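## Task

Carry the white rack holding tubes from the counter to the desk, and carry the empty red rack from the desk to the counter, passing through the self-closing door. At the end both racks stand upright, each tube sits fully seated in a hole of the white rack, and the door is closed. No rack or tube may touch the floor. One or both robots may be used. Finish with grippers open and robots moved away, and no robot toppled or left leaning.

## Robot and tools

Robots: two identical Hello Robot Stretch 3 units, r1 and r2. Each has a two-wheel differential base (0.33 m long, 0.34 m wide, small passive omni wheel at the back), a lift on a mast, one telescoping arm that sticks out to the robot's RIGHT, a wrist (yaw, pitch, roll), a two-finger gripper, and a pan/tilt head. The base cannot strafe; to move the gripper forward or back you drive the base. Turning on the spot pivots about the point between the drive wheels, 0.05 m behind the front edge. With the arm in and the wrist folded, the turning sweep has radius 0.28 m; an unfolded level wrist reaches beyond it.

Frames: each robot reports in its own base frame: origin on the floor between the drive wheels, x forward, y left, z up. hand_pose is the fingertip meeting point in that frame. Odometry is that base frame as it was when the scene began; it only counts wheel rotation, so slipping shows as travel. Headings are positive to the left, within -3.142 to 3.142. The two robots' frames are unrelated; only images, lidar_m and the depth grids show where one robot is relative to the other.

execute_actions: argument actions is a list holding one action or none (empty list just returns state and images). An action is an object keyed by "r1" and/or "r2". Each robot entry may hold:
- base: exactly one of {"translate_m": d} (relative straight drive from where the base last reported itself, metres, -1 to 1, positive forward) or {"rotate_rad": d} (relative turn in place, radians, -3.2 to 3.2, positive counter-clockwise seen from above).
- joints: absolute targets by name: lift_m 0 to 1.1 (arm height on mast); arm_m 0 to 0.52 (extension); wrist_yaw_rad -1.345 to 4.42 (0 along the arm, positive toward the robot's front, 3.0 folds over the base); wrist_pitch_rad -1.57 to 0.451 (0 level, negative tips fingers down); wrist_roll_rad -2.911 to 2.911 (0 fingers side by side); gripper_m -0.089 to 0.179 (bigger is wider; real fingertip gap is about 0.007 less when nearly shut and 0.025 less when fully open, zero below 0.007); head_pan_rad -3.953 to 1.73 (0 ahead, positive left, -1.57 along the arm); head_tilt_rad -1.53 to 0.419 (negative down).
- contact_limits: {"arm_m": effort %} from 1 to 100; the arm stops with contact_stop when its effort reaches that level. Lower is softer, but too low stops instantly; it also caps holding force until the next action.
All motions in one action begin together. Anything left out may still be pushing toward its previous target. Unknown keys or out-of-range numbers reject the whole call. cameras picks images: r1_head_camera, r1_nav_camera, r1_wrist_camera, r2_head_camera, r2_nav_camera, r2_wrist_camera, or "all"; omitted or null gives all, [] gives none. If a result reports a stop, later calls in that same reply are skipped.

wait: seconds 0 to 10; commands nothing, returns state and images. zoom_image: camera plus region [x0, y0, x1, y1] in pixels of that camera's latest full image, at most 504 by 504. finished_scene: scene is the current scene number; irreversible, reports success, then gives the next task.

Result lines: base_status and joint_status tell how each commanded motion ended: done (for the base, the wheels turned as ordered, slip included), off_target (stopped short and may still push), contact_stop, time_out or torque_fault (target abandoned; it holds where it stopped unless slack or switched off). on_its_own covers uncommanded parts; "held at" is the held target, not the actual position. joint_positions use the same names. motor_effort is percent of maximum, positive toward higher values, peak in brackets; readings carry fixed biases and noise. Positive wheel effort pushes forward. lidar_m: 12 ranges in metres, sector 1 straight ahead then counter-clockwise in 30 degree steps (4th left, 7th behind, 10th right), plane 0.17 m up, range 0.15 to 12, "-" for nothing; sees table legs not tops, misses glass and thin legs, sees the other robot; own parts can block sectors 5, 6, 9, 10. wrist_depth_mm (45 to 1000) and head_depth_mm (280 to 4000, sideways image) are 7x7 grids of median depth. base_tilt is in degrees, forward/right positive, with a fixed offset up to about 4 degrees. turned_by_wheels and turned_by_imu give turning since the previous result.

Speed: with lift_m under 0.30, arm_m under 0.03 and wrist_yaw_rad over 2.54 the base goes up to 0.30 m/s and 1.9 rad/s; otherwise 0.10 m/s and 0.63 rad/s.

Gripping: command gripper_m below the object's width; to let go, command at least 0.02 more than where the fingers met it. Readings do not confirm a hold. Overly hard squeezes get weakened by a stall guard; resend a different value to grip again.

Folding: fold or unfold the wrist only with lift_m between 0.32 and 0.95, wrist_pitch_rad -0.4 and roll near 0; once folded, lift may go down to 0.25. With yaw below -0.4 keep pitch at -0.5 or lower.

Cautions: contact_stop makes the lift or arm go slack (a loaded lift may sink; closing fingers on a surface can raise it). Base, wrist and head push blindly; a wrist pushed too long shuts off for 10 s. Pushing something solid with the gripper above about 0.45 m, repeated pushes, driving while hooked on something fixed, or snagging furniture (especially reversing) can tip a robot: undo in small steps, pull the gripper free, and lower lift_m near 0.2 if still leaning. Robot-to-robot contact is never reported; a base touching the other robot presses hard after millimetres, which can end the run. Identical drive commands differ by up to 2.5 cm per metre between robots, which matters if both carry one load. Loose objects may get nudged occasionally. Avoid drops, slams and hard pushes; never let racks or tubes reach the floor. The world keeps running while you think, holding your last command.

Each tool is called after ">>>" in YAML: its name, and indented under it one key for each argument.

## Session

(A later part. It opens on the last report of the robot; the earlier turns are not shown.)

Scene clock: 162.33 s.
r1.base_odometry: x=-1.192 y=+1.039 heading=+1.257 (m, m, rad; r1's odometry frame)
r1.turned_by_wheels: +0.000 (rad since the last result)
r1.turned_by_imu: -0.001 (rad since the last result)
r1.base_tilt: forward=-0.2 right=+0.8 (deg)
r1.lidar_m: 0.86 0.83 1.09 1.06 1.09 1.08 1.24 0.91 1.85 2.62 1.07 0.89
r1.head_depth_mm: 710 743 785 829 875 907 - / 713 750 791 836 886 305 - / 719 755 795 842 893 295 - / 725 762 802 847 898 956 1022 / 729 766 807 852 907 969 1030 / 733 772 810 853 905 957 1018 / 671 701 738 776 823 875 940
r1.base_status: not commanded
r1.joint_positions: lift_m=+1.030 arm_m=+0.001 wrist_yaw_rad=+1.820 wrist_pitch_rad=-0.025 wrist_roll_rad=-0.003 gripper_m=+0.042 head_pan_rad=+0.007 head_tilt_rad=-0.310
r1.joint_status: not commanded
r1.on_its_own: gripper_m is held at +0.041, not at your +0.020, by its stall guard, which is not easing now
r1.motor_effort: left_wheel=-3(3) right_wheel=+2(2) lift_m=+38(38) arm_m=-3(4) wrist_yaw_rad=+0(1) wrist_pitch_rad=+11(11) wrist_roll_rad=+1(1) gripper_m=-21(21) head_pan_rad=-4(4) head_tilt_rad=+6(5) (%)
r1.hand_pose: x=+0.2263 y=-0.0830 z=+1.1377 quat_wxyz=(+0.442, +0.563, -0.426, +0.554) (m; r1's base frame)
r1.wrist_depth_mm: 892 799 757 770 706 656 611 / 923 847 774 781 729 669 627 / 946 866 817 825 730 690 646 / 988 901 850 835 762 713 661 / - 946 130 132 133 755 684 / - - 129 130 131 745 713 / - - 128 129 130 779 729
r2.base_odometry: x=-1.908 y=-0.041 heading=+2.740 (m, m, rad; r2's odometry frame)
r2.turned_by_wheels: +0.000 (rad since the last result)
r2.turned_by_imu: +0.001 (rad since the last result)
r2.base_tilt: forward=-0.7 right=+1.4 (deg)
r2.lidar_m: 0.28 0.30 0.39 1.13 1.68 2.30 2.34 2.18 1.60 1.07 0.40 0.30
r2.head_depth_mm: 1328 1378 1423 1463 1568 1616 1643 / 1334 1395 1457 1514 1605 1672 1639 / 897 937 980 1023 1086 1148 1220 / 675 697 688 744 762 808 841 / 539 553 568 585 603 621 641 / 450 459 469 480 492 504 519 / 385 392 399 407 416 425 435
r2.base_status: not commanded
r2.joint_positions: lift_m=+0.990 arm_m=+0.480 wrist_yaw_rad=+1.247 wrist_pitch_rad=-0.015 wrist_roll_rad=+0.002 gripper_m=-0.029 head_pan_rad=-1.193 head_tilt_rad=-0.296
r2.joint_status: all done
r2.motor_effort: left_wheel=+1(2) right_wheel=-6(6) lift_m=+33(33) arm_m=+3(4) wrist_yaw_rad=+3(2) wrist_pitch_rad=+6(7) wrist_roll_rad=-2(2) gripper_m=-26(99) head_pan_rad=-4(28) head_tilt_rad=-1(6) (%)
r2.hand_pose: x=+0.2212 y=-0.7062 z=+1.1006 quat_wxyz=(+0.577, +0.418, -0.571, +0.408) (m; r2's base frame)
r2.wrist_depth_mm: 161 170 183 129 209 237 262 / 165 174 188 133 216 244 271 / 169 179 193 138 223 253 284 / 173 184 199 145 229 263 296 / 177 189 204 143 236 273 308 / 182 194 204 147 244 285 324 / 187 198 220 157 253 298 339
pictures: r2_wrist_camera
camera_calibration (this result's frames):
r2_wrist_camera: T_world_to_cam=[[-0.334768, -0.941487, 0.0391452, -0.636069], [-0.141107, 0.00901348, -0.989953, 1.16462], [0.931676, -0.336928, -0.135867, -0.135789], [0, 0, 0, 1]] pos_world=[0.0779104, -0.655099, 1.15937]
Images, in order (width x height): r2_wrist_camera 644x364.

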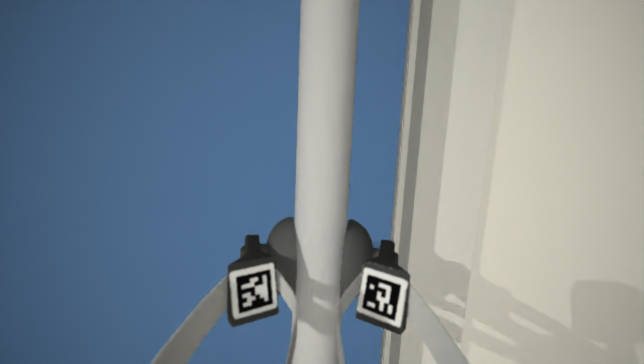

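>>> execute_actions:
  actions:
    - {"r2": {"base": {"rotate_rad": -0.2}, "joints": {"arm_m": 0.43}}}
  cameras: ["r2_nav_camera", "r2_wrist_camera"]

Scene clock: 165.50 s.
r1.base_odometry: x=-1.192 y=+1.039 heading=+1.257 (m, m, rad; r1's odometry frame)
r1.turned_by_wheels: +0.000 (rad since the last result)
r1.turned_by_imu: -0.001 (rad since the last result)
r1.base_tilt: forward=-0.2 right=+0.9 (deg)
r1.lidar_m: 0.86 0.83 1.09 1.06 1.09 1.08 1.24 0.90 1.84 2.63 1.07 0.88
r1.head_depth_mm: 710 744 785 827 876 910 - / 714 750 790 833 884 304 - / 718 757 796 841 893 295 - / 724 762 800 847 898 958 1021 / 729 764 807 854 906 965 1033 / 733 770 811 850 908 956 1019 / 670 700 738 774 825 876 940
r1.base_status: not commanded
r1.joint_positions: lift_m=+1.030 arm_m=+0.001 wrist_yaw_rad=+1.820 wrist_pitch_rad=-0.025 wrist_roll_rad=-0.003 gripper_m=+0.042 head_pan_rad=+0.007 head_tilt_rad=-0.310
r1.joint_status: not commanded
r1.on_its_own: gripper_m is held at +0.041, not at your +0.020, by its stall guard, which is not easing now
r1.motor_effort: left_wheel=-3(3) right_wheel=+2(2) lift_m=+38(38) arm_m=-3(3) wrist_yaw_rad=+0(0) wrist_pitch_rad=+11(11) wrist_roll_rad=+1(1) gripper_m=-21(21) head_pan_rad=-4(4) head_tilt_rad=+6(7) (%)
r1.hand_pose: x=+0.2263 y=-0.0830 z=+1.1377 quat_wxyz=(+0.442, +0.563, -0.426, +0.554) (m; r1's base frame)
r1.wrist_depth_mm: 909 806 758 758 700 653 605 / 911 842 769 790 734 669 632 / 965 879 817 813 750 687 652 / 987 907 837 831 764 715 659 / - 950 130 132 133 733 683 / - - 129 130 132 757 705 / - - 128 128 131 775 739
r2.base_odometry: x=-1.908 y=-0.041 heading=+2.540 (m, m, rad; r2's odometry frame)
r2.turned_by_wheels: -0.200 (rad since the last result)
r2.turned_by_imu: -0.196 (rad since the last result)
r2.base_tilt: forward=-0.7 right=+1.3 (deg)
r2.lidar_m: 0.29 0.29 0.34 0.65 1.72 1.95 2.34 2.35 1.73 1.55 0.51 0.32
r2.head_depth_mm: 1324 1375 1430 1481 1583 1631 1679 / 1348 1400 1462 1525 1608 1665 1691 / 1370 1428 1489 1545 1632 1704 1696 / 1372 1423 1489 1554 1627 1696 1597 / 959 972 985 1001 1022 1036 1058 / 702 712 684 727 738 745 757 / 558 560 565 570 576 582 590
r2.base_status: done
r2.joint_positions: lift_m=+0.990 arm_m=+0.430 wrist_yaw_rad=+1.250 wrist_pitch_rad=-0.015 wrist_roll_rad=+0.002 gripper_m=-0.026 head_pan_rad=-1.193 head_tilt_rad=-0.297
r2.joint_status: all done
r2.motor_effort: left_wheel=+1(19) right_wheel=-2(47) lift_m=+33(32) arm_m=-5(7) wrist_yaw_rad=-1(28) wrist_pitch_rad=+6(6) wrist_roll_rad=-1(2) gripper_m=-13(27) head_pan_rad=-5(4) head_tilt_rad=-1(2) (%)
r2.hand_pose: x=+0.2214 y=-0.6560 z=+1.1007 quat_wxyz=(+0.576, +0.418, -0.571, +0.409) (m; r2's base frame)
r2.wrist_depth_mm: 244 265 290 339 399 485 601 / 249 273 295 349 415 508 642 / 254 279 305 360 433 526 675 / 260 287 313 371 449 554 715 / 267 294 325 379 469 580 731 / 273 302 335 - 495 607 756 / 279 311 331 410 522 645 781
pictures: r2_nav_camera (sideways: a quarter turn counterclockwise sets it upright), r2_wrist_camera
camera_calibration (this result's frames):
r2_nav_camera: T_world_to_cam=[[0.101281, -0.292264, 0.950959, -1.19609], [-0.909695, -0.414162, -0.0304007, 0.0933284], [0.402736, -0.862004, -0.307818, 0.348216], [0, 0, 0, 1]] pos_world=[0.0658028, -0.0107585, 1.24746]
r2_wrist_camera: T_world_to_cam=[[-0.331972, -0.942469, 0.0393215, -0.59022], [-0.141043, 0.00837711, -0.989968, 1.16383], [0.932685, -0.334188, -0.135709, -0.117709], [0, 0, 0, 1]] pos_world=[0.0779989, -0.605351, 1.15939]
Images, in order (width x height): r2_nav_camera 672x504, r2_wrist_camera 644x364.

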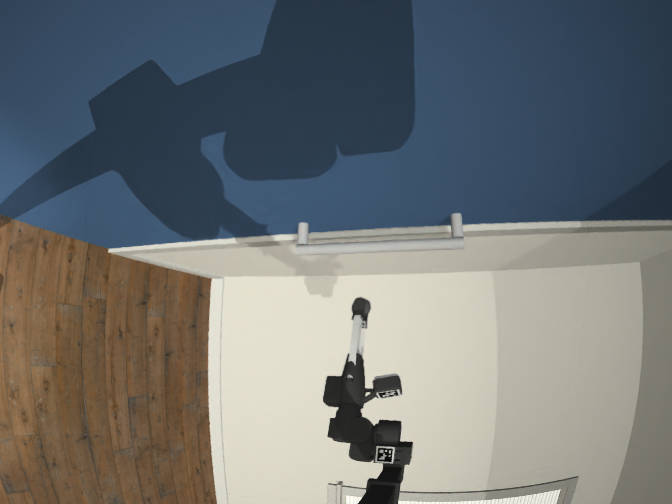

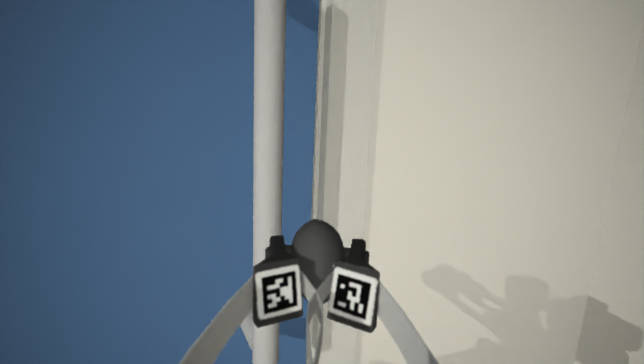

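>>> execute_actions:
  actions:
    - {"r2": {"base": {"translate_m": -0.06}, "joints": {"gripper_m": 0.12, "arm_m": 0.515, "wrist_yaw_rad": 1.4}}}
  cameras: []

>>> execute_actions:
  actions:
    - {"r2": {"base": {"rotate_rad": 0.2}}}
  cameras: ["r2_wrist_camera"]

Scene clock: 168.73 s.
r1.base_odometry: x=-1.192 y=+1.039 heading=+1.257 (m, m, rad; r1's odometry frame)
r1.turned_by_wheels: +0.000 (rad since the last result)
r1.turned_by_imu: -0.001 (rad since the last result)
r1.base_tilt: forward=-0.1 right=+0.8 (deg)
r1.lidar_m: 0.86 0.83 1.09 1.06 1.09 1.08 1.24 0.90 1.84 2.63 1.07 0.89
r1.head_depth_mm: 709 747 785 827 875 906 - / 714 751 791 832 883 305 - / 719 755 797 842 892 295 - / 723 762 802 848 898 954 1025 / 729 766 808 853 904 966 1032 / 733 770 810 853 906 955 1020 / 669 699 737 774 826 876 938
r1.base_status: not commanded
r1.joint_positions: lift_m=+1.030 arm_m=+0.001 wrist_yaw_rad=+1.820 wrist_pitch_rad=-0.025 wrist_roll_rad=-0.003 gripper_m=+0.042 head_pan_rad=+0.007 head_tilt_rad=-0.310
r1.joint_status: not commanded
r1.on_its_own: gripper_m is held at +0.041, not at your +0.020, by its stall guard, which is not easing now
r1.motor_effort: left_wheel=-3(2) right_wheel=+2(2) lift_m=+38(38) arm_m=-3(3) wrist_yaw_rad=+0(0) wrist_pitch_rad=+11(11) wrist_roll_rad=+1(1) gripper_m=-21(21) head_pan_rad=-4(4) head_tilt_rad=+6(5) (%)
r1.hand_pose: x=+0.2263 y=-0.0830 z=+1.1377 quat_wxyz=(+0.442, +0.563, -0.426, +0.554) (m; r1's base frame)
r1.wrist_depth_mm: 880 786 759 763 702 661 614 / 918 850 778 783 717 666 628 / 955 867 822 808 734 680 639 / 977 906 847 824 754 699 658 / - 943 130 131 133 731 693 / - - 129 130 131 748 708 / - - 128 129 130 773 721
r2.base_odometry: x=-1.859 y=-0.074 heading=+2.540 (m, m, rad; r2's odometry frame)
r2.turned_by_wheels: +0.000 (rad since the last result)
r2.turned_by_imu: +0.001 (rad since the last result)
r2.base_tilt: forward=-0.7 right=+1.3 (deg)
r2.lidar_m: 0.34 0.35 0.41 0.79 1.62 1.94 2.28 2.30 1.74 1.56 0.62 0.38
r2.head_depth_mm: 1342 1388 1450 1489 1583 1647 1692 / 1359 1412 1475 1528 1610 1684 1694 / 1380 1434 1491 1559 1641 1716 1696 / 1402 1457 1520 1581 1658 1737 1685 / 1167 1180 1200 1220 1239 1263 1293 / 854 863 792 801 804 896 924 / 676 681 684 694 701 707 717
r2.base_status: done
r2.joint_positions: lift_m=+0.990 arm_m=+0.515 wrist_yaw_rad=+1.399 wrist_pitch_rad=-0.015 wrist_roll_rad=+0.002 gripper_m=+0.120 head_pan_rad=-1.193 head_tilt_rad=-0.297
r2.joint_status: all done
r2.motor_effort: left_wheel=+1(0) right_wheel=-2(8) lift_m=+32(32) arm_m=+4(5) wrist_yaw_rad=+1(1) wrist_pitch_rad=+6(6) wrist_roll_rad=-1(1) gripper_m=+1(79) head_pan_rad=-3(4) head_tilt_rad=-1(1) (%)
r2.hand_pose: x=+0.2307 y=-0.7035 z=+1.1007 quat_wxyz=(+0.544, +0.460, -0.538, +0.451) (m; r2's base frame)
r2.wrist_depth_mm: 307 327 349 378 432 488 552 / 313 337 357 392 448 499 573 / 319 344 365 406 462 520 600 / 326 352 375 420 479 542 622 / 334 358 390 432 488 565 663 / 342 - 401 444 503 616 696 / 348 388 423 459 524 612 720
pictures: none
No camera images: the call's "cameras" was empty. Leave "cameras" out to get every camera's image.

Scene clock: 170.30 s.
r1.base_odometry: x=-1.192 y=+1.039 heading=+1.257 (m, m, rad; r1's odometry frame)
r1.turned_by_wheels: +0.000 (rad since the last result)
r1.turned_by_imu: +0.000 (rad since the last result)
r1.base_tilt: forward=-0.2 right=+0.8 (deg)
r1.lidar_m: 0.86 0.83 1.09 1.06 1.09 1.08 1.24 0.91 1.84 2.63 1.07 0.88
r1.head_depth_mm: 710 745 786 829 875 906 - / 715 750 792 835 885 305 - / 719 753 798 841 893 295 - / 723 761 800 847 899 959 1023 / 728 765 807 854 908 964 1032 / 732 770 810 851 905 957 1015 / 669 698 735 774 824 875 938
r1.base_status: not commanded
r1.joint_positions: lift_m=+1.030 arm_m=+0.001 wrist_yaw_rad=+1.820 wrist_pitch_rad=-0.025 wrist_roll_rad=-0.003 gripper_m=+0.042 head_pan_rad=+0.007 head_tilt_rad=-0.310
r1.joint_status: not commanded
r1.on_its_own: gripper_m is held at +0.041, not at your +0.020, by its stall guard, which is not easing now
r1.motor_effort: left_wheel=-3(4) right_wheel=+2(2) lift_m=+38(38) arm_m=-3(4) wrist_yaw_rad=+0(0) wrist_pitch_rad=+11(11) wrist_roll_rad=+1(1) gripper_m=-22(21) head_pan_rad=-4(5) head_tilt_rad=+6(6) (%)
r1.hand_pose: x=+0.2263 y=-0.0830 z=+1.1377 quat_wxyz=(+0.442, +0.563, -0.426, +0.554) (m; r1's base frame)
r1.wrist_depth_mm: 900 809 760 748 704 657 623 / 926 834 782 772 732 664 631 / 963 875 809 814 755 696 641 / 987 914 846 837 767 711 673 / - 945 130 132 133 739 687 / - - 129 130 132 759 704 / - - 128 129 130 786 726
r2.base_odometry: x=-1.859 y=-0.074 heading=+2.740 (m, m, rad; r2's odometry frame)
r2.turned_by_wheels: +0.200 (rad since the last result)
r2.turned_by_imu: +0.198 (rad since the last result)
r2.base_tilt: forward=-0.8 right=+1.3 (deg)
r2.lidar_m: 0.34 0.36 0.49 1.38 1.66 2.29 2.28 2.19 1.61 1.30 0.48 0.36
r2.head_depth_mm: 1337 1382 1437 1486 1581 1623 1656 / 1370 1433 1497 1552 1627 1700 1688 / 1098 1146 1203 1263 1341 1408 1478 / 822 814 808 836 871 949 986 / 660 678 696 716 737 760 784 / 550 563 575 587 603 617 633 / 472 480 490 499 510 521 532
r2.base_status: done
r2.joint_positions: lift_m=+0.990 arm_m=+0.515 wrist_yaw_rad=+1.399 wrist_pitch_rad=-0.015 wrist_roll_rad=+0.002 gripper_m=+0.120 head_pan_rad=-1.193 head_tilt_rad=-0.297
r2.joint_status: not commanded
r2.motor_effort: left_wheel=-2(6) right_wheel=+2(10) lift_m=+32(33) arm_m=+4(4) wrist_yaw_rad=+2(2) wrist_pitch_rad=+6(6) wrist_roll_rad=-1(1) gripper_m=+0(0) head_pan_rad=-3(4) head_tilt_rad=-2(1) (%)
r2.hand_pose: x=+0.2307 y=-0.7034 z=+1.1007 quat_wxyz=(+0.544, +0.460, -0.538, +0.451) (m; r2's base frame)
r2.wrist_depth_mm: 219 227 235 238 252 263 276 / 225 232 242 245 256 272 285 / 231 239 249 252 264 281 295 / 236 245 255 260 273 290 305 / 244 252 263 269 277 301 316 / 250 - 271 278 288 313 327 / 256 269 280 285 300 325 339
pictures: r2_wrist_camera
camera_calibration (this result's frames):
r2_wrist_camera: T_world_to_cam=[[-0.188365, -0.981312, 0.0393214, -0.692282], [-0.140723, -0.0126561, -0.989968, 1.15067], [0.971965, -0.192009, -0.13571, -0.0512771], [0, 0, 0, 1]] pos_world=[0.0813644, -0.674627, 1.15939]
Images, in order (width x height): r2_wrist_camera 644x364.

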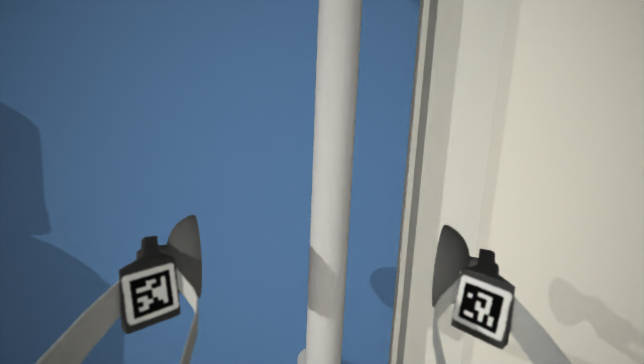

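>>> execute_actions:
  actions:
    - {"r2": {"base": {"translate_m": 0.078}}}
  cameras: ["r2_wrist_camera"]

Scene clock: 172.70 s.
r1.base_odometry: x=-1.192 y=+1.039 heading=+1.257 (m, m, rad; r1's odometry frame)
r1.turned_by_wheels: +0.000 (rad since the last result)
r1.turned_by_imu: +0.000 (rad since the last result)
r1.base_tilt: forward=-0.2 right=+0.8 (deg)
r1.lidar_m: 0.86 0.83 1.09 1.06 1.09 1.08 1.24 0.91 1.85 2.63 1.07 0.89
r1.head_depth_mm: 710 747 784 829 879 908 - / 714 752 790 836 887 304 - / 719 757 797 840 891 295 - / 725 762 799 847 899 957 1023 / 729 765 806 852 908 966 1030 / 734 773 810 851 907 955 1019 / 668 701 737 775 822 875 939
r1.base_status: not commanded
r1.joint_positions: lift_m=+1.030 arm_m=+0.001 wrist_yaw_rad=+1.820 wrist_pitch_rad=-0.025 wrist_roll_rad=-0.003 gripper_m=+0.042 head_pan_rad=+0.007 head_tilt_rad=-0.310
r1.joint_status: not commanded
r1.on_its_own: gripper_m is held at +0.041, not at your +0.020, by its stall guard, which is not easing now
r1.motor_effort: left_wheel=-3(3) right_wheel=+2(2) lift_m=+38(38) arm_m=-3(3) wrist_yaw_rad=+0(1) wrist_pitch_rad=+11(11) wrist_roll_rad=+1(1) gripper_m=-21(21) head_pan_rad=-4(4) head_tilt_rad=+6(6) (%)
r1.hand_pose: x=+0.2263 y=-0.0830 z=+1.1377 quat_wxyz=(+0.442, +0.563, -0.426, +0.554) (m; r1's base frame)
r1.wrist_depth_mm: 891 796 758 766 700 651 608 / 891 839 773 775 726 673 631 / 965 868 811 811 760 693 644 / - 905 851 832 755 720 665 / - 971 130 131 133 747 696 / - - 129 130 132 767 712 / - - 128 129 130 771 717
r2.base_odometry: x=-1.931 y=-0.044 heading=+2.740 (m, m, rad; r2's odometry frame)
r2.turned_by_wheels: +0.000 (rad since the last result)
r2.turned_by_imu: +0.000 (rad since the last result)
r2.base_tilt: forward=-0.8 right=+1.3 (deg)
r2.lidar_m: 0.27 0.28 0.36 1.06 1.66 2.29 2.36 2.20 1.62 1.00 0.37 0.28
r2.head_depth_mm: 1335 1382 1437 1483 1577 1629 1656 / 1243 1334 1442 1510 1598 1663 1636 / 831 869 810 830 851 1068 1127 / 625 648 671 689 719 749 781 / 501 513 528 544 559 576 595 / 417 426 436 446 457 468 481 / 358 364 371 378 386 394 404
r2.base_status: done
r2.joint_positions: lift_m=+0.990 arm_m=+0.515 wrist_yaw_rad=+1.399 wrist_pitch_rad=-0.015 wrist_roll_rad=+0.002 gripper_m=+0.120 head_pan_rad=-1.193 head_tilt_rad=-0.297
r2.joint_status: not commanded
r2.motor_effort: left_wheel=-2(2) right_wheel=+2(10) lift_m=+33(32) arm_m=+3(4) wrist_yaw_rad=+1(1) wrist_pitch_rad=+7(6) wrist_roll_rad=-1(1) gripper_m=+0(0) head_pan_rad=-4(3) head_tilt_rad=-1(2) (%)
r2.hand_pose: x=+0.2307 y=-0.7034 z=+1.1007 quat_wxyz=(+0.544, +0.460, -0.538, +0.451) (m; r2's base frame)
r2.wrist_depth_mm: 153 158 164 169 106 175 180 / 157 162 168 173 182 179 198 / 162 166 173 178 187 184 205 / 166 171 178 183 192 189 212 / 171 175 183 187 199 195 220 / 175 - 189 192 204 202 227 / 179 187 194 198 213 209 237
pictures: r2_wrist_camera
camera_calibration (this result's frames):
r2_wrist_camera: T_world_to_cam=[[-0.188365, -0.981312, 0.0393214, -0.692282], [-0.140723, -0.0126561, -0.989968, 1.15067], [0.971965, -0.192009, -0.135709, -0.051277], [0, 0, 0, 1]] pos_world=[0.0813644, -0.674627, 1.15939]
Images, in order (width x height): r2_wrist_camera 644x364.

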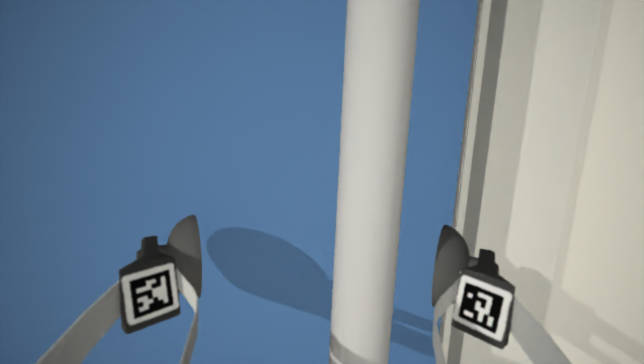

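>>> execute_actions:
  actions:
    - {"r2": {"joints": {"gripper_m": -0.02}}}
  cameras: ["r2_wrist_camera", "r2_head_camera"]

Scene clock: 175.63 s.
r1.base_odometry: x=-1.192 y=+1.039 heading=+1.257 (m, m, rad; r1's odometry frame)
r1.turned_by_wheels: +0.000 (rad since the last result)
r1.turned_by_imu: -0.001 (rad since the last result)
r1.base_tilt: forward=-0.2 right=+0.9 (deg)
r1.lidar_m: 0.86 0.83 1.09 1.06 1.09 1.08 1.24 0.90 1.84 2.64 1.07 0.88
r1.head_depth_mm: 709 745 784 829 879 908 - / 713 750 792 833 884 305 - / 719 756 795 841 893 295 - / 723 763 803 847 902 956 1024 / 729 765 807 853 906 967 1035 / 733 770 809 852 906 956 1020 / 669 699 736 774 824 876 939
r1.base_status: not commanded
r1.joint_positions: lift_m=+1.030 arm_m=+0.001 wrist_yaw_rad=+1.820 wrist_pitch_rad=-0.025 wrist_roll_rad=-0.003 gripper_m=+0.042 head_pan_rad=+0.007 head_tilt_rad=-0.310
r1.joint_status: not commanded
r1.on_its_own: gripper_m is held at +0.041, not at your +0.020, by its stall guard, which is not easing now
r1.motor_effort: left_wheel=-2(2) right_wheel=+2(2) lift_m=+38(38) arm_m=-3(3) wrist_yaw_rad=-1(1) wrist_pitch_rad=+11(11) wrist_roll_rad=+1(1) gripper_m=-21(21) head_pan_rad=-4(4) head_tilt_rad=+6(6) (%)
r1.hand_pose: x=+0.2263 y=-0.0830 z=+1.1377 quat_wxyz=(+0.442, +0.563, -0.426, +0.554) (m; r1's base frame)
r1.wrist_depth_mm: 894 822 755 765 701 656 612 / 919 833 776 788 723 670 623 / 956 862 825 802 743 685 655 / 989 922 847 830 760 717 675 / - 959 130 132 133 737 680 / - - 129 130 132 751 704 / - - 128 129 131 772 724
r2.base_odometry: x=-1.931 y=-0.044 heading=+2.740 (m, m, rad; r2's odometry frame)
r2.turned_by_wheels: +0.000 (rad since the last result)
r2.turned_by_imu: +0.000 (rad since the last result)
r2.base_tilt: forward=-0.7 right=+1.4 (deg)
r2.lidar_m: 0.27 0.28 0.36 1.06 1.67 2.28 2.36 2.20 1.61 1.00 0.38 0.28
r2.head_depth_mm: 1335 1380 1443 1482 1580 1632 1646 / 1248 1335 1443 1516 1590 1667 1640 / 831 872 812 822 849 1071 1129 / 628 647 670 692 720 750 782 / 502 514 529 543 560 577 596 / 418 426 436 446 457 468 481 / 358 365 371 378 386 395 404
r2.base_status: not commanded
r2.joint_positions: lift_m=+0.990 arm_m=+0.515 wrist_yaw_rad=+1.321 wrist_pitch_rad=-0.015 wrist_roll_rad=+0.002 gripper_m=-0.019 head_pan_rad=-1.193 head_tilt_rad=-0.297
r2.joint_status: all done
r2.on_its_own: wrist_yaw_rad is held at +1.329, not at your +1.400, by its stall guard, which is not easing now
r2.motor_effort: left_wheel=-4(9) right_wheel=+7(16) lift_m=+32(32) arm_m=-3(4) wrist_yaw_rad=+8(50) wrist_pitch_rad=+7(7) wrist_roll_rad=-1(1) gripper_m=-20(97) head_pan_rad=-4(5) head_tilt_rad=-1(1) (%)
r2.hand_pose: x=+0.2265 y=-0.7234 z=+1.1005 quat_wxyz=(+0.562, +0.439, -0.555, +0.429) (m; r2's base frame)
r2.wrist_depth_mm: 149 156 165 105 184 183 213 / 153 159 169 108 189 190 221 / 157 163 173 112 194 197 228 / 160 168 179 116 200 203 238 / 165 173 183 118 204 212 246 / 169 177 185 121 207 235 258 / 174 183 197 163 221 246 268
pictures: r2_head_camera (sideways: a quarter turn clockwise sets it upright), r2_wrist_camera
camera_calibration (this result's frames):
r2_head_camera: T_world_to_cam=[[-0.0779088, 0.23087, -0.96986, 1.27891], [0.934788, 0.355081, 0.00943375, -0.0204517], [0.346557, -0.905879, -0.243478, 0.27176], [0, 0, 0, 1]] pos_world=[0.0245761, -0.0418186, 1.30673]
r2_wrist_camera: T_world_to_cam=[[-0.264068, -0.9637, 0.0393871, -0.682842], [-0.141841, -0.00159084, -0.989888, 1.15786], [0.954017, -0.266985, -0.136272, -0.100617], [0, 0, 0, 1]] pos_world=[0.079905, -0.683075, 1.15933]
Images, in order (width x height): r2_head_camera 896x504, r2_wrist_camera 644x364.

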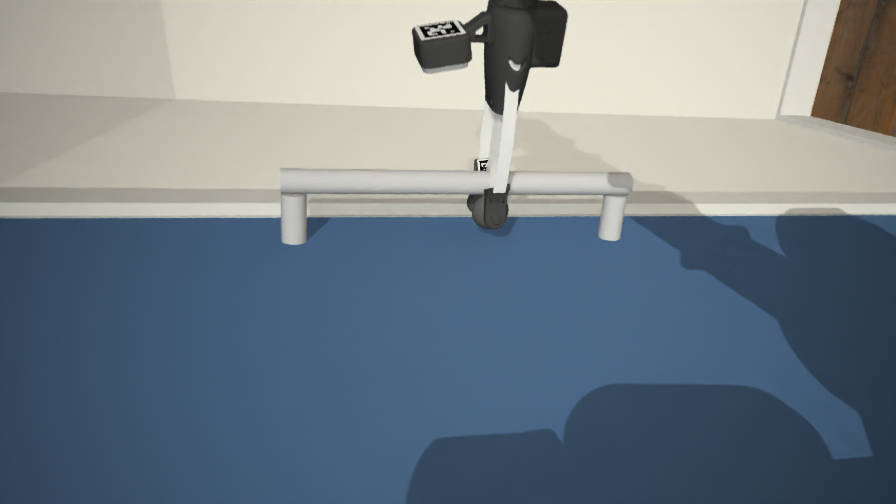

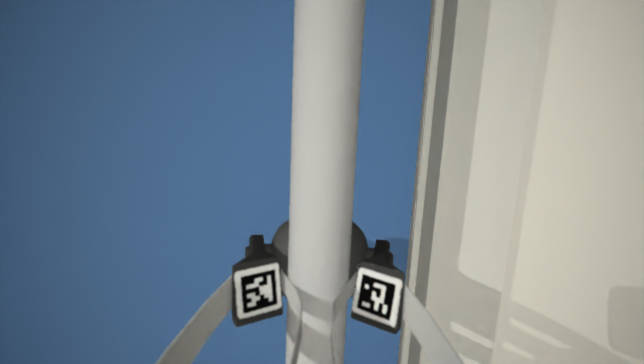

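>>> execute_actions:
  actions:
    - {"r2": {"base": {"translate_m": -0.08}, "joints": {"wrist_yaw_rad": 1.32, "arm_m": 0.505}}}
  cameras: ["r2_head_camera", "r2_nav_camera"]

Scene clock: 177.73 s.
r1.base_odometry: x=-1.192 y=+1.039 heading=+1.257 (m, m, rad; r1's odometry frame)
r1.turned_by_wheels: +0.000 (rad since the last result)
r1.turned_by_imu: +0.000 (rad since the last result)
r1.base_tilt: forward=-0.2 right=+0.9 (deg)
r1.lidar_m: 0.86 0.83 1.09 1.06 1.09 1.08 1.24 0.90 1.85 2.63 1.07 0.89
r1.head_depth_mm: 710 747 783 828 879 908 - / 715 750 789 834 885 305 - / 719 754 796 841 892 295 - / 724 763 803 849 899 958 1022 / 728 765 807 854 906 966 1035 / 735 773 812 854 904 957 1020 / 670 701 739 774 824 875 936
r1.base_status: not commanded
r1.joint_positions: lift_m=+1.030 arm_m=+0.001 wrist_yaw_rad=+1.820 wrist_pitch_rad=-0.025 wrist_roll_rad=-0.003 gripper_m=+0.042 head_pan_rad=+0.007 head_tilt_rad=-0.310
r1.joint_status: not commanded
r1.on_its_own: gripper_m is held at +0.041, not at your +0.020, by its stall guard, which is not easing now
r1.motor_effort: left_wheel=-3(3) right_wheel=+2(2) lift_m=+38(38) arm_m=-3(4) wrist_yaw_rad=+0(0) wrist_pitch_rad=+11(11) wrist_roll_rad=+1(1) gripper_m=-21(21) head_pan_rad=-4(4) head_tilt_rad=+6(6) (%)
r1.hand_pose: x=+0.2263 y=-0.0830 z=+1.1377 quat_wxyz=(+0.442, +0.563, -0.426, +0.554) (m; r1's base frame)
r1.wrist_depth_mm: 890 797 768 776 695 662 616 / 946 832 788 785 738 675 636 / 949 876 807 807 734 691 652 / - 905 854 830 778 727 663 / - 943 131 131 133 740 685 / - - 129 130 131 748 693 / - - 128 129 131 771 722
r2.base_odometry: x=-1.857 y=-0.075 heading=+2.741 (m, m, rad; r2's odometry frame)
r2.turned_by_wheels: +0.001 (rad since the last result)
r2.turned_by_imu: +0.003 (rad since the last result)
r2.base_tilt: forward=+3.2 right=+1.4 (deg)
r2.lidar_m: 0.34 0.35 0.48 1.36 1.67 2.29 2.29 2.20 1.62 1.25 0.47 0.35
r2.head_depth_mm: 1337 1390 1440 1472 1576 1623 1661 / 1060 1202 1387 1519 1615 1704 1669 / 709 755 681 814 1044 1236 1423 / 565 600 643 685 749 817 897 / 456 480 507 536 569 608 652 / 384 400 418 438 460 484 513 / 331 343 356 370 386 404 422
r2.base_status: done
r2.joint_positions: lift_m=+0.990 arm_m=+0.506 wrist_yaw_rad=+1.274 wrist_pitch_rad=+0.043 wrist_roll_rad=+0.002 gripper_m=-0.019 head_pan_rad=-1.193 head_tilt_rad=-0.297
r2.joint_status: wrist_yaw_rad off_target (ended at +1.274, target +1.320); the others done
r2.on_its_own: base_tilt is 4.1 degrees off its reading at the scene's start (forward=-0.9 right=+1.3); wrist_yaw_rad is held at +1.275, not at your +1.320, by its stall guard, which is not easing now; right_wheel is at rest, and its effort (-45) is outside its rest range (-18 to +18)
r2.motor_effort: left_wheel=+16(26) right_wheel=-45(69) lift_m=+28(32) arm_m=-8(12) wrist_yaw_rad=+1(26) wrist_pitch_rad=-17(17) wrist_roll_rad=-1(1) gripper_m=-19(22) head_pan_rad=-3(4) head_tilt_rad=-2(1) (%)
r2.hand_pose: x=+0.2244 y=-0.7259 z=+1.1158 quat_wxyz=(+0.559, +0.408, -0.578, +0.432) (m; r2's base frame)
r2.wrist_depth_mm: 145 152 163 106 186 189 222 / 149 156 167 109 190 196 232 / 153 161 172 112 196 203 240 / 157 165 177 116 201 211 251 / 161 170 182 119 208 236 263 / 165 175 184 121 213 246 275 / 170 180 196 202 224 256 289
pictures: r2_head_camera (sideways: a quarter turn clockwise sets it upright), r2_nav_camera (sideways: a quarter turn counterclockwise sets it upright)
camera_calibration (this result's frames):
r2_head_camera: T_world_to_cam=[[-0.0779079, 0.230868, -0.969861, 1.27891], [0.934788, 0.35508, 0.00943378, -0.0204518], [0.346557, -0.905879, -0.243477, 0.271757], [0, 0, 0, 1]] pos_world=[0.0245761, -0.0418187, 1.30673]
r2_nav_camera: T_world_to_cam=[[0.10128, -0.292263, 0.95096, -1.19609], [-0.909696, -0.414161, -0.0304006, 0.0933282], [0.402735, -0.862005, -0.307816, 0.348214], [0, 0, 0, 1]] pos_world=[0.0658028, -0.0107587, 1.24746]
Images, in order (width x height): r2_head_camera 896x504, r2_nav_camera 672x504.

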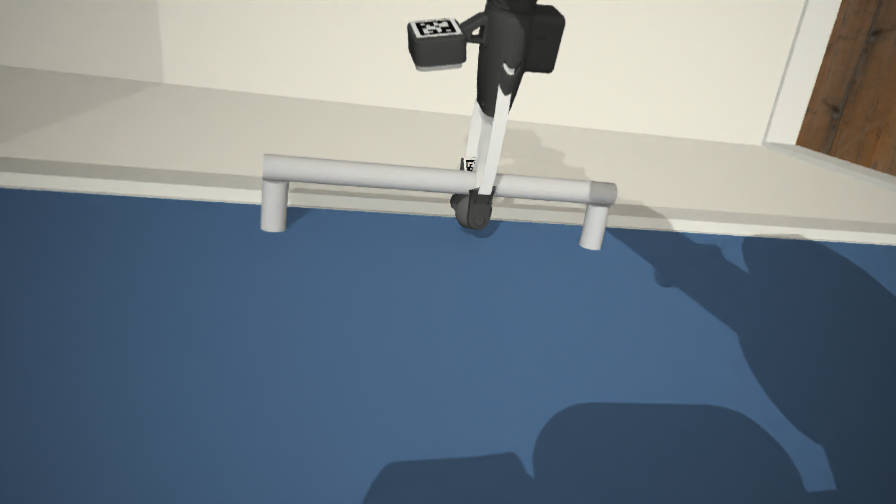

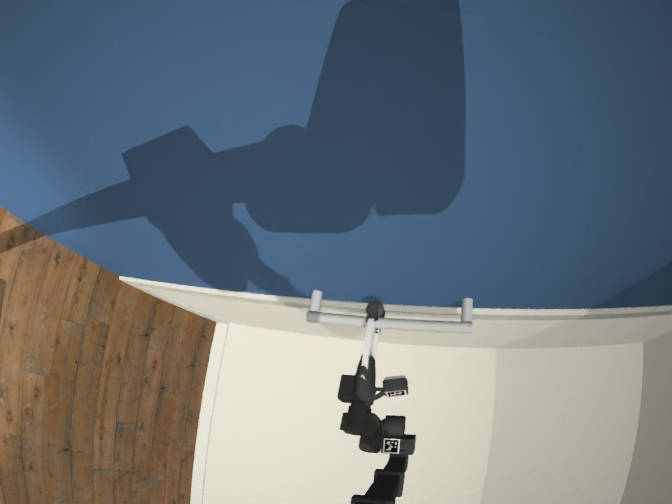

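>>> execute_actions:
  actions:
    - {"r2": {"base": {"translate_m": 0.07}}}
  cameras: ["r2_head_camera"]

Scene clock: 179.63 s.
r1.base_odometry: x=-1.192 y=+1.039 heading=+1.257 (m, m, rad; r1's odometry frame)
r1.turned_by_wheels: +0.000 (rad since the last result)
r1.turned_by_imu: +0.000 (rad since the last result)
r1.base_tilt: forward=-0.2 right=+0.9 (deg)
r1.lidar_m: 0.86 0.83 1.09 1.06 1.09 1.08 1.24 0.90 1.84 2.64 1.07 0.89
r1.head_depth_mm: 709 744 784 827 876 907 - / 716 752 789 836 885 305 - / 717 756 795 841 891 295 - / 724 760 801 848 897 958 1021 / 728 764 806 853 908 963 1034 / 734 770 809 854 905 957 1020 / 670 700 738 775 824 877 940
r1.base_status: not commanded
r1.joint_positions: lift_m=+1.030 arm_m=+0.001 wrist_yaw_rad=+1.820 wrist_pitch_rad=-0.025 wrist_roll_rad=-0.003 gripper_m=+0.042 head_pan_rad=+0.007 head_tilt_rad=-0.310
r1.joint_status: not commanded
r1.on_its_own: gripper_m is held at +0.041, not at your +0.020, by its stall guard, which is not easing now
r1.motor_effort: left_wheel=-2(3) right_wheel=+2(2) lift_m=+38(38) arm_m=-3(4) wrist_yaw_rad=+0(0) wrist_pitch_rad=+11(11) wrist_roll_rad=+1(1) gripper_m=-22(21) head_pan_rad=-4(4) head_tilt_rad=+6(6) (%)
r1.hand_pose: x=+0.2263 y=-0.0830 z=+1.1377 quat_wxyz=(+0.442, +0.563, -0.426, +0.554) (m; r1's base frame)
r1.wrist_depth_mm: 903 800 757 780 706 649 612 / 956 835 776 776 720 663 634 / 965 887 821 798 740 692 648 / 986 914 843 833 770 713 660 / - 964 131 132 133 727 688 / - - 128 130 131 757 701 / - - 128 129 131 779 724
r2.base_odometry: x=-1.922 y=-0.048 heading=+2.743 (m, m, rad; r2's odometry frame)
r2.turned_by_wheels: +0.002 (rad since the last result)
r2.turned_by_imu: +0.002 (rad since the last result)
r2.base_tilt: forward=-0.4 right=+1.4 (deg)
r2.lidar_m: 0.27 0.29 0.37 1.11 1.67 2.29 2.35 2.19 1.61 1.02 0.39 0.28
r2.head_depth_mm: 1341 1383 1436 1478 1579 1642 1658 / 1212 1305 1421 1516 1594 1663 1628 / 818 859 805 832 849 1074 1142 / 620 642 668 692 723 756 789 / 497 512 527 542 561 579 601 / 415 425 435 446 459 471 485 / 357 364 371 379 388 397 407
r2.base_status: done
r2.joint_positions: lift_m=+0.990 arm_m=+0.506 wrist_yaw_rad=+1.272 wrist_pitch_rad=-0.009 wrist_roll_rad=+0.002 gripper_m=-0.019 head_pan_rad=-1.193 head_tilt_rad=-0.297
r2.joint_status: not commanded
r2.on_its_own: wrist_yaw_rad is held at +1.275, not at your +1.320, by its stall guard, which is not easing now; left_wheel is at rest, and its effort (+21) is outside its rest range (-18 to +18); right_wheel is at rest, and its effort (-57) is outside its rest range (-18 to +18)
r2.motor_effort: left_wheel=+21(26) right_wheel=-57(57) lift_m=+29(28) arm_m=-8(8) wrist_yaw_rad=+2(3) wrist_pitch_rad=+4(17) wrist_roll_rad=-1(1) gripper_m=-19(19) head_pan_rad=-3(3) head_tilt_rad=-1(1) (%)
r2.hand_pose: x=+0.2233 y=-0.7259 z=+1.1022 quat_wxyz=(+0.571, +0.423, -0.567, +0.417) (m; r2's base frame)
r2.wrist_depth_mm: 146 153 163 106 188 190 225 / 149 157 168 110 191 196 232 / 153 161 173 113 197 204 241 / 156 165 177 117 201 211 250 / 161 170 182 119 208 236 262 / 165 175 184 121 214 246 274 / 169 179 196 164 223 255 286
pictures: r2_head_camera (sideways: a quarter turn clockwise sets it upright)
camera_calibration (this result's frames):
r2_head_camera: T_world_to_cam=[[-0.0779081, 0.230869, -0.969861, 1.27891], [0.934788, 0.35508, 0.00943376, -0.0204518], [0.346556, -0.905879, -0.243477, 0.271758], [0, 0, 0, 1]] pos_world=[0.024576, -0.0418187, 1.30673]
Images, in order (width x height): r2_head_camera 896x504.

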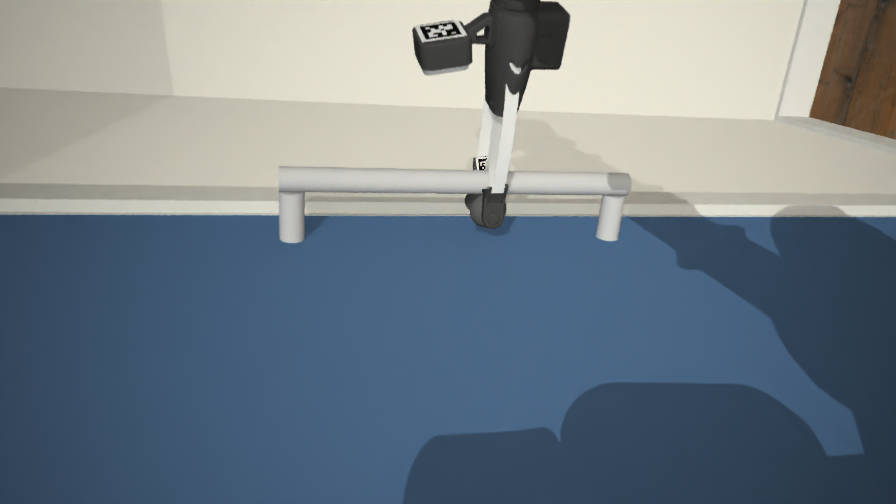

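>>> execute_actions:
  actions:
    - {"r1": {"base": {"rotate_rad": 3.1416}, "joints": {"head_pan_rad": -3.14, "head_tilt_rad": -0.5}}, "r2": {"joints": {"gripper_m": 0.13}}}
  cameras: ["r2_wrist_camera", "r1_head_camera"]

Scene clock: 199.00 s.
r1.base_odometry: x=-1.192 y=+1.039 heading=-1.884 (m, m, rad; r1's odometry frame)
r1.turned_by_wheels: +3.141 (rad since the last result)
r1.turned_by_imu: +3.139 (rad since the last result)
r1.base_tilt: forward=-0.2 right=+0.9 (deg)
r1.lidar_m: 1.24 0.90 1.91 2.38 1.07 0.88 0.86 0.83 1.08 1.06 1.08 1.12
r1.head_depth_mm: 684 741 791 - - - - / 691 748 799 - - - - / 698 755 810 - - - - / 705 765 833 918 - - - / 711 773 843 926 - - - / 714 762 830 894 - - - / 654 707 775 853 - - -
r1.base_status: done
r1.joint_positions: lift_m=+1.030 arm_m=+0.001 wrist_yaw_rad=+1.820 wrist_pitch_rad=-0.025 wrist_roll_rad=-0.003 gripper_m=+0.042 head_pan_rad=-3.133 head_tilt_rad=-0.494
r1.joint_status: all done
r1.on_its_own: gripper_m is held at +0.041, not at your +0.020, by its stall guard, which is not easing now
r1.motor_effort: left_wheel=-3(8) right_wheel=+2(7) lift_m=+38(38) arm_m=-3(4) wrist_yaw_rad=+1(0) wrist_pitch_rad=+11(11) wrist_roll_rad=+1(1) gripper_m=-21(22) head_pan_rad=-4(48) head_tilt_rad=-2(21) (%)
r1.hand_pose: x=+0.2263 y=-0.0830 z=+1.1377 quat_wxyz=(+0.442, +0.563, -0.426, +0.554) (m; r1's base frame)
r1.wrist_depth_mm: - - - - - 981 897 / - - - - - 991 930 / - - - - - - 954 / - - - - - - 955 / - 702 130 131 133 673 682 / - 543 129 130 132 477 470 / - - 127 129 130 380 358
r2.base_odometry: x=-1.922 y=-0.048 heading=+2.741 (m, m, rad; r2's odometry frame)
r2.turned_by_wheels: -0.002 (rad since the last result)
r2.turned_by_imu: -0.001 (rad since the last result)
r2.base_tilt: forward=-0.7 right=+1.4 (deg)
r2.lidar_m: 0.28 0.29 0.38 1.10 1.66 2.29 2.35 2.20 1.61 1.03 0.39 0.29
r2.head_depth_mm: 1338 1393 1437 1482 1580 1635 1654 / 1285 1381 1454 1518 1596 1671 1631 / 861 902 791 808 852 1105 1174 / 648 672 685 713 746 777 810 / 519 533 548 564 580 598 618 / 433 442 452 463 474 486 499 / 372 378 386 393 401 410 420
r2.base_status: not commanded
r2.joint_positions: lift_m=+0.990 arm_m=+0.505 wrist_yaw_rad=+1.276 wrist_pitch_rad=-0.014 wrist_roll_rad=+0.002 gripper_m=+0.130 head_pan_rad=-1.193 head_tilt_rad=-0.297
r2.joint_status: all done
r2.on_its_own: wrist_yaw_rad is held at +1.275, not at your +1.320, by its stall guard, which is not easing now
r2.motor_effort: left_wheel=-1(23) right_wheel=+2(62) lift_m=+29(28) arm_m=-4(8) wrist_yaw_rad=-1(7) wrist_pitch_rad=+6(6) wrist_roll_rad=-1(1) gripper_m=+0(82) head_pan_rad=-4(3) head_tilt_rad=+0(0) (%)
r2.hand_pose: x=+0.2235 y=-0.7246 z=+1.1011 quat_wxyz=(+0.571, +0.426, -0.565, +0.417) (m; r2's base frame)
r2.wrist_depth_mm: 154 162 174 117 196 202 237 / 158 166 178 120 201 210 246 / 162 170 183 124 206 232 257 / 166 175 188 127 214 241 267 / 170 178 193 131 218 251 277 / 174 - 200 135 226 268 291 / - 190 206 142 235 270 306
pictures: r1_head_camera (sideways: a quarter turn clockwise sets it upright), r2_wrist_camera
camera_calibration (this result's frames):
r1_head_camera: T_world_to_cam=[[0.465626, 0.0448104, -0.883846, 1.16641], [0.0298725, -0.998944, -0.0349084, 0.0497731], [-0.884477, -0.0101485, -0.466473, 0.567206], [0, 0, 0, 1]] pos_world=[-0.042917, 0.00320949, 1.29725]
r2_wrist_camera: T_world_to_cam=[[-0.30691, -0.950923, 0.0393916, -0.665934], [-0.140398, 0.00429953, -0.990086, 1.16215], [0.941326, -0.309398, -0.134827, -0.127433], [0, 0, 0, 1]] pos_world=[0.0787364, -0.677676, 1.15968]
Images, in order (width x height): r1_head_camera 896x504, r2_wrist_camera 644x364.

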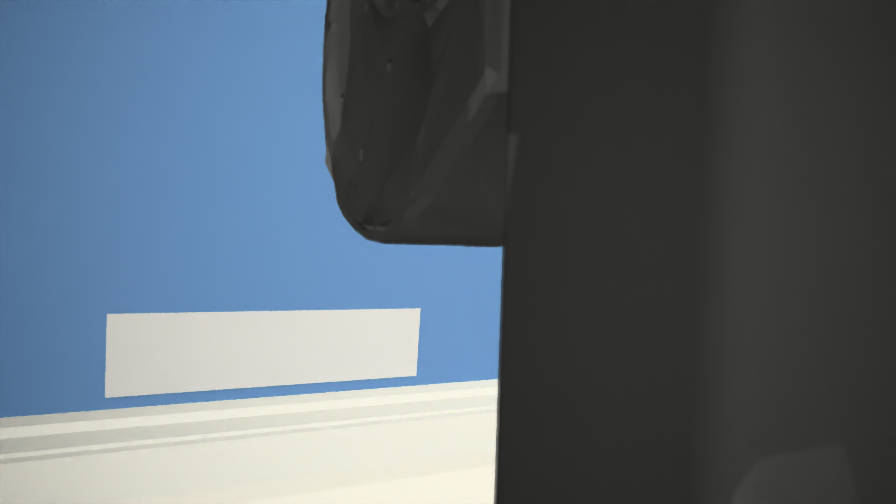

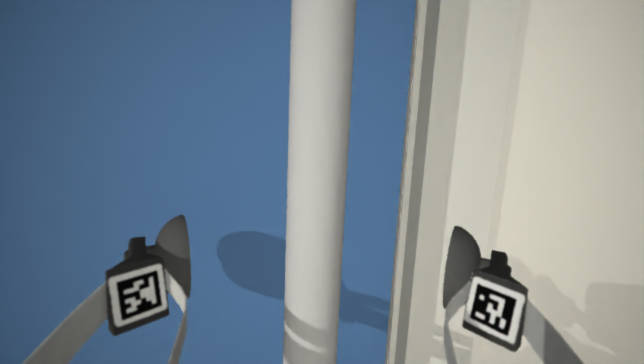

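>>> execute_actions:
  actions:
    - {"r1": {"base": {"translate_m": -0.5}}, "r2": {"base": {"translate_m": -0.15}, "joints": {"wrist_yaw_rad": 1.57}}}
  cameras: []

>>> execute_actions:
  actions:
    - {"r2": {"base": {"rotate_rad": 2.19}, "joints": {"arm_m": 0.0, "lift_m": 1.0, "head_pan_rad": 0.0}}}
  cameras: []

>>> execute_actions:
  actions:
    - {"r2": {"base": {"translate_m": 1.0}}}
  cameras: ["r1_nav_camera"]

Scene clock: 206.33 s.
r1.base_odometry: x=-1.038 y=+1.515 heading=-1.885 (m, m, rad; r1's odometry frame)
r1.turned_by_wheels: +0.000 (rad since the last result)
r1.turned_by_imu: +0.000 (rad since the last result)
r1.base_tilt: forward=-0.2 right=+0.9 (deg)
r1.lidar_m: 1.74 1.37 2.70 0.82 0.48 0.37 0.36 0.37 0.43 1.02 1.09 1.47
r1.head_depth_mm: - 289 306 - - - - / - 291 309 - - - - / - 292 313 - - - - / - 296 322 354 - - - / 284 299 327 358 - - - / 285 303 332 363 - - - / 286 305 334 367 - - -
r1.base_status: done
r1.joint_positions: lift_m=+1.030 arm_m=+0.001 wrist_yaw_rad=+1.820 wrist_pitch_rad=-0.025 wrist_roll_rad=-0.003 gripper_m=+0.042 head_pan_rad=-3.133 head_tilt_rad=-0.494
r1.joint_status: not commanded
r1.on_its_own: gripper_m is held at +0.041, not at your +0.020, by its stall guard, which is not easing now
r1.motor_effort: left_wheel=-2(8) right_wheel=+3(3) lift_m=+38(38) arm_m=-3(3) wrist_yaw_rad=-1(0) wrist_pitch_rad=+11(11) wrist_roll_rad=+1(1) gripper_m=-21(21) head_pan_rad=-4(4) head_tilt_rad=-3(3) (%)
r1.hand_pose: x=+0.2263 y=-0.0830 z=+1.1377 quat_wxyz=(+0.442, +0.563, -0.426, +0.554) (m; r1's base frame)
r1.wrist_depth_mm: - - - - - - - / - - - - - - - / - - - - - - - / - - - - - - - / - - 130 131 133 - - / - - 129 130 132 - - / - - 128 129 130 - -
r2.base_odometry: x=-1.783 y=-0.106 heading=+2.741 (m, m, rad; r2's odometry frame)
r2.turned_by_wheels: +0.000 (rad since the last result)
r2.turned_by_imu: +0.002 (rad since the last result)
r2.base_tilt: forward=-0.8 right=+1.3 (deg)
r2.lidar_m: 0.43 0.44 0.61 1.60 1.67 2.27 2.20 2.19 1.61 1.56 0.60 0.44
r2.head_depth_mm: 1336 1382 1441 1482 1581 1628 1659 / 1383 1438 1493 1556 1632 1694 1686 / 1374 1427 1500 1566 1658 1726 1638 / 1026 1065 1102 1140 1181 1232 1285 / 796 818 834 828 857 949 980 / 690 702 718 737 754 773 793 / 591 601 612 624 637 652 666
r2.base_status: done
r2.joint_positions: lift_m=+0.990 arm_m=+0.505 wrist_yaw_rad=+1.568 wrist_pitch_rad=-0.014 wrist_roll_rad=+0.002 gripper_m=+0.130 head_pan_rad=-1.193 head_tilt_rad=-0.297
r2.joint_status: all done
r2.motor_effort: left_wheel=-1(7) right_wheel=+2(4) lift_m=+28(29) arm_m=-4(4) wrist_yaw_rad=+2(21) wrist_pitch_rad=+6(6) wrist_roll_rad=-1(1) gripper_m=+0(4) head_pan_rad=-3(3) head_tilt_rad=-1(2) (%)
r2.hand_pose: x=+0.2345 y=-0.6510 z=+1.1010 quat_wxyz=(+0.504, +0.503, -0.497, +0.495) (m; r2's base frame)
r2.wrist_depth_mm: 324 322 320 319 315 303 310 / 334 332 329 329 324 311 318 / 344 341 339 336 331 322 326 / 353 350 347 345 342 328 336 / 363 359 359 355 351 337 347 / 376 - 369 367 361 357 357 / 388 382 380 378 371 364 369
pictures: none
No camera images: the call's "cameras" was empty. Leave "cameras" out to get every camera's image.

Scene clock: 211.40 s.
r1.base_odometry: x=-1.038 y=+1.515 heading=-1.885 (m, m, rad; r1's odometry frame)
r1.turned_by_wheels: +0.000 (rad since the last result)
r1.turned_by_imu: -0.001 (rad since the last result)
r1.base_tilt: forward=-0.2 right=+0.8 (deg)
r1.lidar_m: 1.74 1.37 2.70 0.82 0.48 0.37 0.36 0.37 0.43 1.03 1.09 1.47
r1.head_depth_mm: - 289 306 - - - - / - 291 309 - - - - / - 293 313 - - - - / - 296 322 355 - - - / 283 299 327 359 - - - / 285 303 331 363 - - - / 286 305 334 367 - - -
r1.base_status: not commanded
r1.joint_positions: lift_m=+1.030 arm_m=+0.001 wrist_yaw_rad=+1.820 wrist_pitch_rad=-0.025 wrist_roll_rad=-0.003 gripper_m=+0.042 head_pan_rad=-3.133 head_tilt_rad=-0.494
r1.joint_status: not commanded
r1.on_its_own: gripper_m is held at +0.041, not at your +0.020, by its stall guard, which is not easing now
r1.motor_effort: left_wheel=-3(2) right_wheel=+2(3) lift_m=+38(38) arm_m=-4(4) wrist_yaw_rad=+0(1) wrist_pitch_rad=+11(11) wrist_roll_rad=+1(1) gripper_m=-21(21) head_pan_rad=-4(4) head_tilt_rad=-3(3) (%)
r1.hand_pose: x=+0.2263 y=-0.0830 z=+1.1377 quat_wxyz=(+0.442, +0.563, -0.426, +0.554) (m; r1's base frame)
r1.wrist_depth_mm: - - - - - - - / - - - - - - - / - - - - - - - / - - - - - - - / - - 130 132 133 - - / - - 129 130 132 - - / - - 128 129 131 - -
r2.base_odometry: x=-1.783 y=-0.106 heading=-1.352 (m, m, rad; r2's odometry frame)
r2.turned_by_wheels: +2.190 (rad since the last result)
r2.turned_by_imu: +1.570 (rad since the last result)
r2.base_tilt: forward=-0.7 right=+1.3 (deg)
r2.lidar_m: 1.64 1.71 2.21 2.14 2.12 1.57 1.52 0.68 0.51 0.49 0.51 0.71
r2.head_depth_mm: 1528 1537 1544 1550 1568 1594 1566 / 2001 2073 2146 2238 2353 2094 1683 / 1999 2095 2181 2289 2415 2193 1690 / 1996 2091 2186 2256 2353 2035 1691 / 2007 2084 2188 1707 1728 1819 1689 / 2013 2083 2173 1723 1735 1807 1697 / 2002 2093 2181 1743 1721 1813 1706
r2.base_status: done
r2.joint_positions: lift_m=+1.000 arm_m=+0.003 wrist_yaw_rad=+1.570 wrist_pitch_rad=-0.023 wrist_roll_rad=-0.003 gripper_m=+0.130 head_pan_rad=-0.006 head_tilt_rad=-0.302
r2.joint_status: all done
joint sent to its limit — the command would take r2.arm_m past its lower limit, so that joint was sent only as far as its limit.
r2.motor_effort: left_wheel=-2(42) right_wheel=+2(82) lift_m=+29(33) arm_m=-5(7) wrist_yaw_rad=-2(34) wrist_pitch_rad=+10(19) wrist_roll_rad=+2(3) gripper_m=+0(5) head_pan_rad=+3(43) head_tilt_rad=+1(1) (%)
r2.hand_pose: x=+0.2343 y=-0.1482 z=+1.1088 quat_wxyz=(+0.507, +0.505, -0.493, +0.495) (m; r2's base frame)
r2.wrist_depth_mm: - - - - - 687 436 / - - - - - 673 430 / - - - - - 653 427 / - - - - - 648 419 / - - - - - 596 414 / - - - - - 544 414 / - - - - - 657 406
pictures: none
No camera images: the call's "cameras" was empty. Leave "cameras" out to get every camera's image.

Scene clock: 222.37 s.
r1.base_odometry: x=-1.038 y=+1.515 heading=-1.885 (m, m, rad; r1's odometry frame)
r1.turned_by_wheels: +0.000 (rad since the last result)
r1.turned_by_imu: -0.002 (rad since the last result)
r1.base_tilt: forward=-0.2 right=+0.9 (deg)
r1.lidar_m: 1.74 1.37 2.70 0.82 0.48 0.37 0.36 0.37 0.43 1.03 1.09 1.48
r1.head_depth_mm: - 289 306 - - - - / - 291 310 - - - - / - 292 314 - - - - / - 296 322 354 - - - / 284 299 327 359 - - - / 285 303 331 362 - - - / 286 305 334 367 - - -
r1.base_status: not commanded
r1.joint_positions: lift_m=+1.030 arm_m=+0.001 wrist_yaw_rad=+1.820 wrist_pitch_rad=-0.025 wrist_roll_rad=-0.003 gripper_m=+0.042 head_pan_rad=-3.133 head_tilt_rad=-0.494
r1.joint_status: not commanded
r1.on_its_own: gripper_m is held at +0.041, not at your +0.020, by its stall guard, which is not easing now
r1.motor_effort: left_wheel=-2(2) right_wheel=+2(3) lift_m=+38(38) arm_m=-4(3) wrist_yaw_rad=+0(1) wrist_pitch_rad=+11(11) wrist_roll_rad=+1(1) gripper_m=-21(21) head_pan_rad=-4(4) head_tilt_rad=-2(3) (%)
r1.hand_pose: x=+0.2263 y=-0.0830 z=+1.1377 quat_wxyz=(+0.442, +0.563, -0.426, +0.554) (m; r1's base frame)
r1.wrist_depth_mm: - - - - - - - / - - - - - - - / - - - - - - - / - - - - - - - / - - 130 132 133 - - / - - 129 130 131 - - / - - 128 128 130 - -
r2.base_odometry: x=-1.567 y=-1.083 heading=-1.352 (m, m, rad; r2's odometry frame)
r2.turned_by_wheels: +0.000 (rad since the last result)
r2.turned_by_imu: +0.003 (rad since the last result)
r2.base_tilt: forward=-0.8 right=+1.2 (deg)
r2.lidar_m: 0.64 0.67 0.92 2.11 2.21 2.60 1.83 0.71 0.53 0.51 0.53 0.74
r2.head_depth_mm: 1091 1137 1183 1237 1296 1366 1425 / 1091 1134 1182 1242 1304 1361 1441 / 1089 1137 1188 1237 1298 1365 1438 / 1092 1131 1183 1236 1280 1347 1401 / 1091 1136 1184 1236 959 683 704 / 1088 1137 1184 1239 963 683 704 / 1087 1134 1181 1236 965 683 703
r2.base_status: done
r2.joint_positions: lift_m=+1.000 arm_m=+0.003 wrist_yaw_rad=+1.570 wrist_pitch_rad=-0.023 wrist_roll_rad=-0.003 gripper_m=+0.130 head_pan_rad=-0.006 head_tilt_rad=-0.302
r2.joint_status: not commanded
r2.motor_effort: left_wheel=-2(3) right_wheel=+2(8) lift_m=+29(29) arm_m=-5(5) wrist_yaw_rad=-1(0) wrist_pitch_rad=+10(10) wrist_roll_rad=+2(2) gripper_m=+0(1) head_pan_rad=+3(4) head_tilt_rad=+1(2) (%)
r2.hand_pose: x=+0.2343 y=-0.1482 z=+1.1088 quat_wxyz=(+0.507, +0.505, -0.493, +0.495) (m; r2's base frame)
r2.wrist_depth_mm: - - - - - 719 460 / - - - - - 703 453 / - - - - - 693 452 / - - - - - 683 446 / 698 784 758 - - 637 442 / 628 - 617 - - 574 435 / 645 648 644 - - 701 430
pictures: r1_nav_camera (sideways: a quarter turn counterclockwise sets it upright)
camera_calibration (this result's frames):
r1_nav_camera: T_world_to_cam=[[-0.496518, 0.0078197, 0.867991, -1.08978], [-0.0180014, 0.999652, -0.0193032, 0.0757611], [-0.86784, -0.0252094, -0.496204, 0.609612], [0, 0, 0, 1]] pos_world=[-0.0106857, -0.051845, 1.24987]
Images, in order (width x height): r1_nav_camera 672x504.

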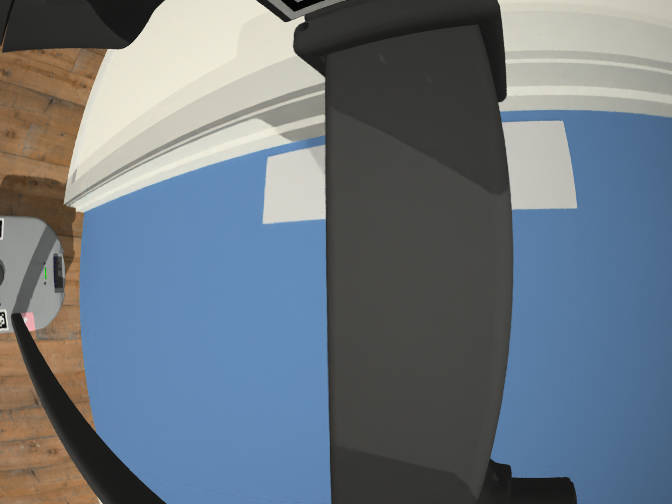

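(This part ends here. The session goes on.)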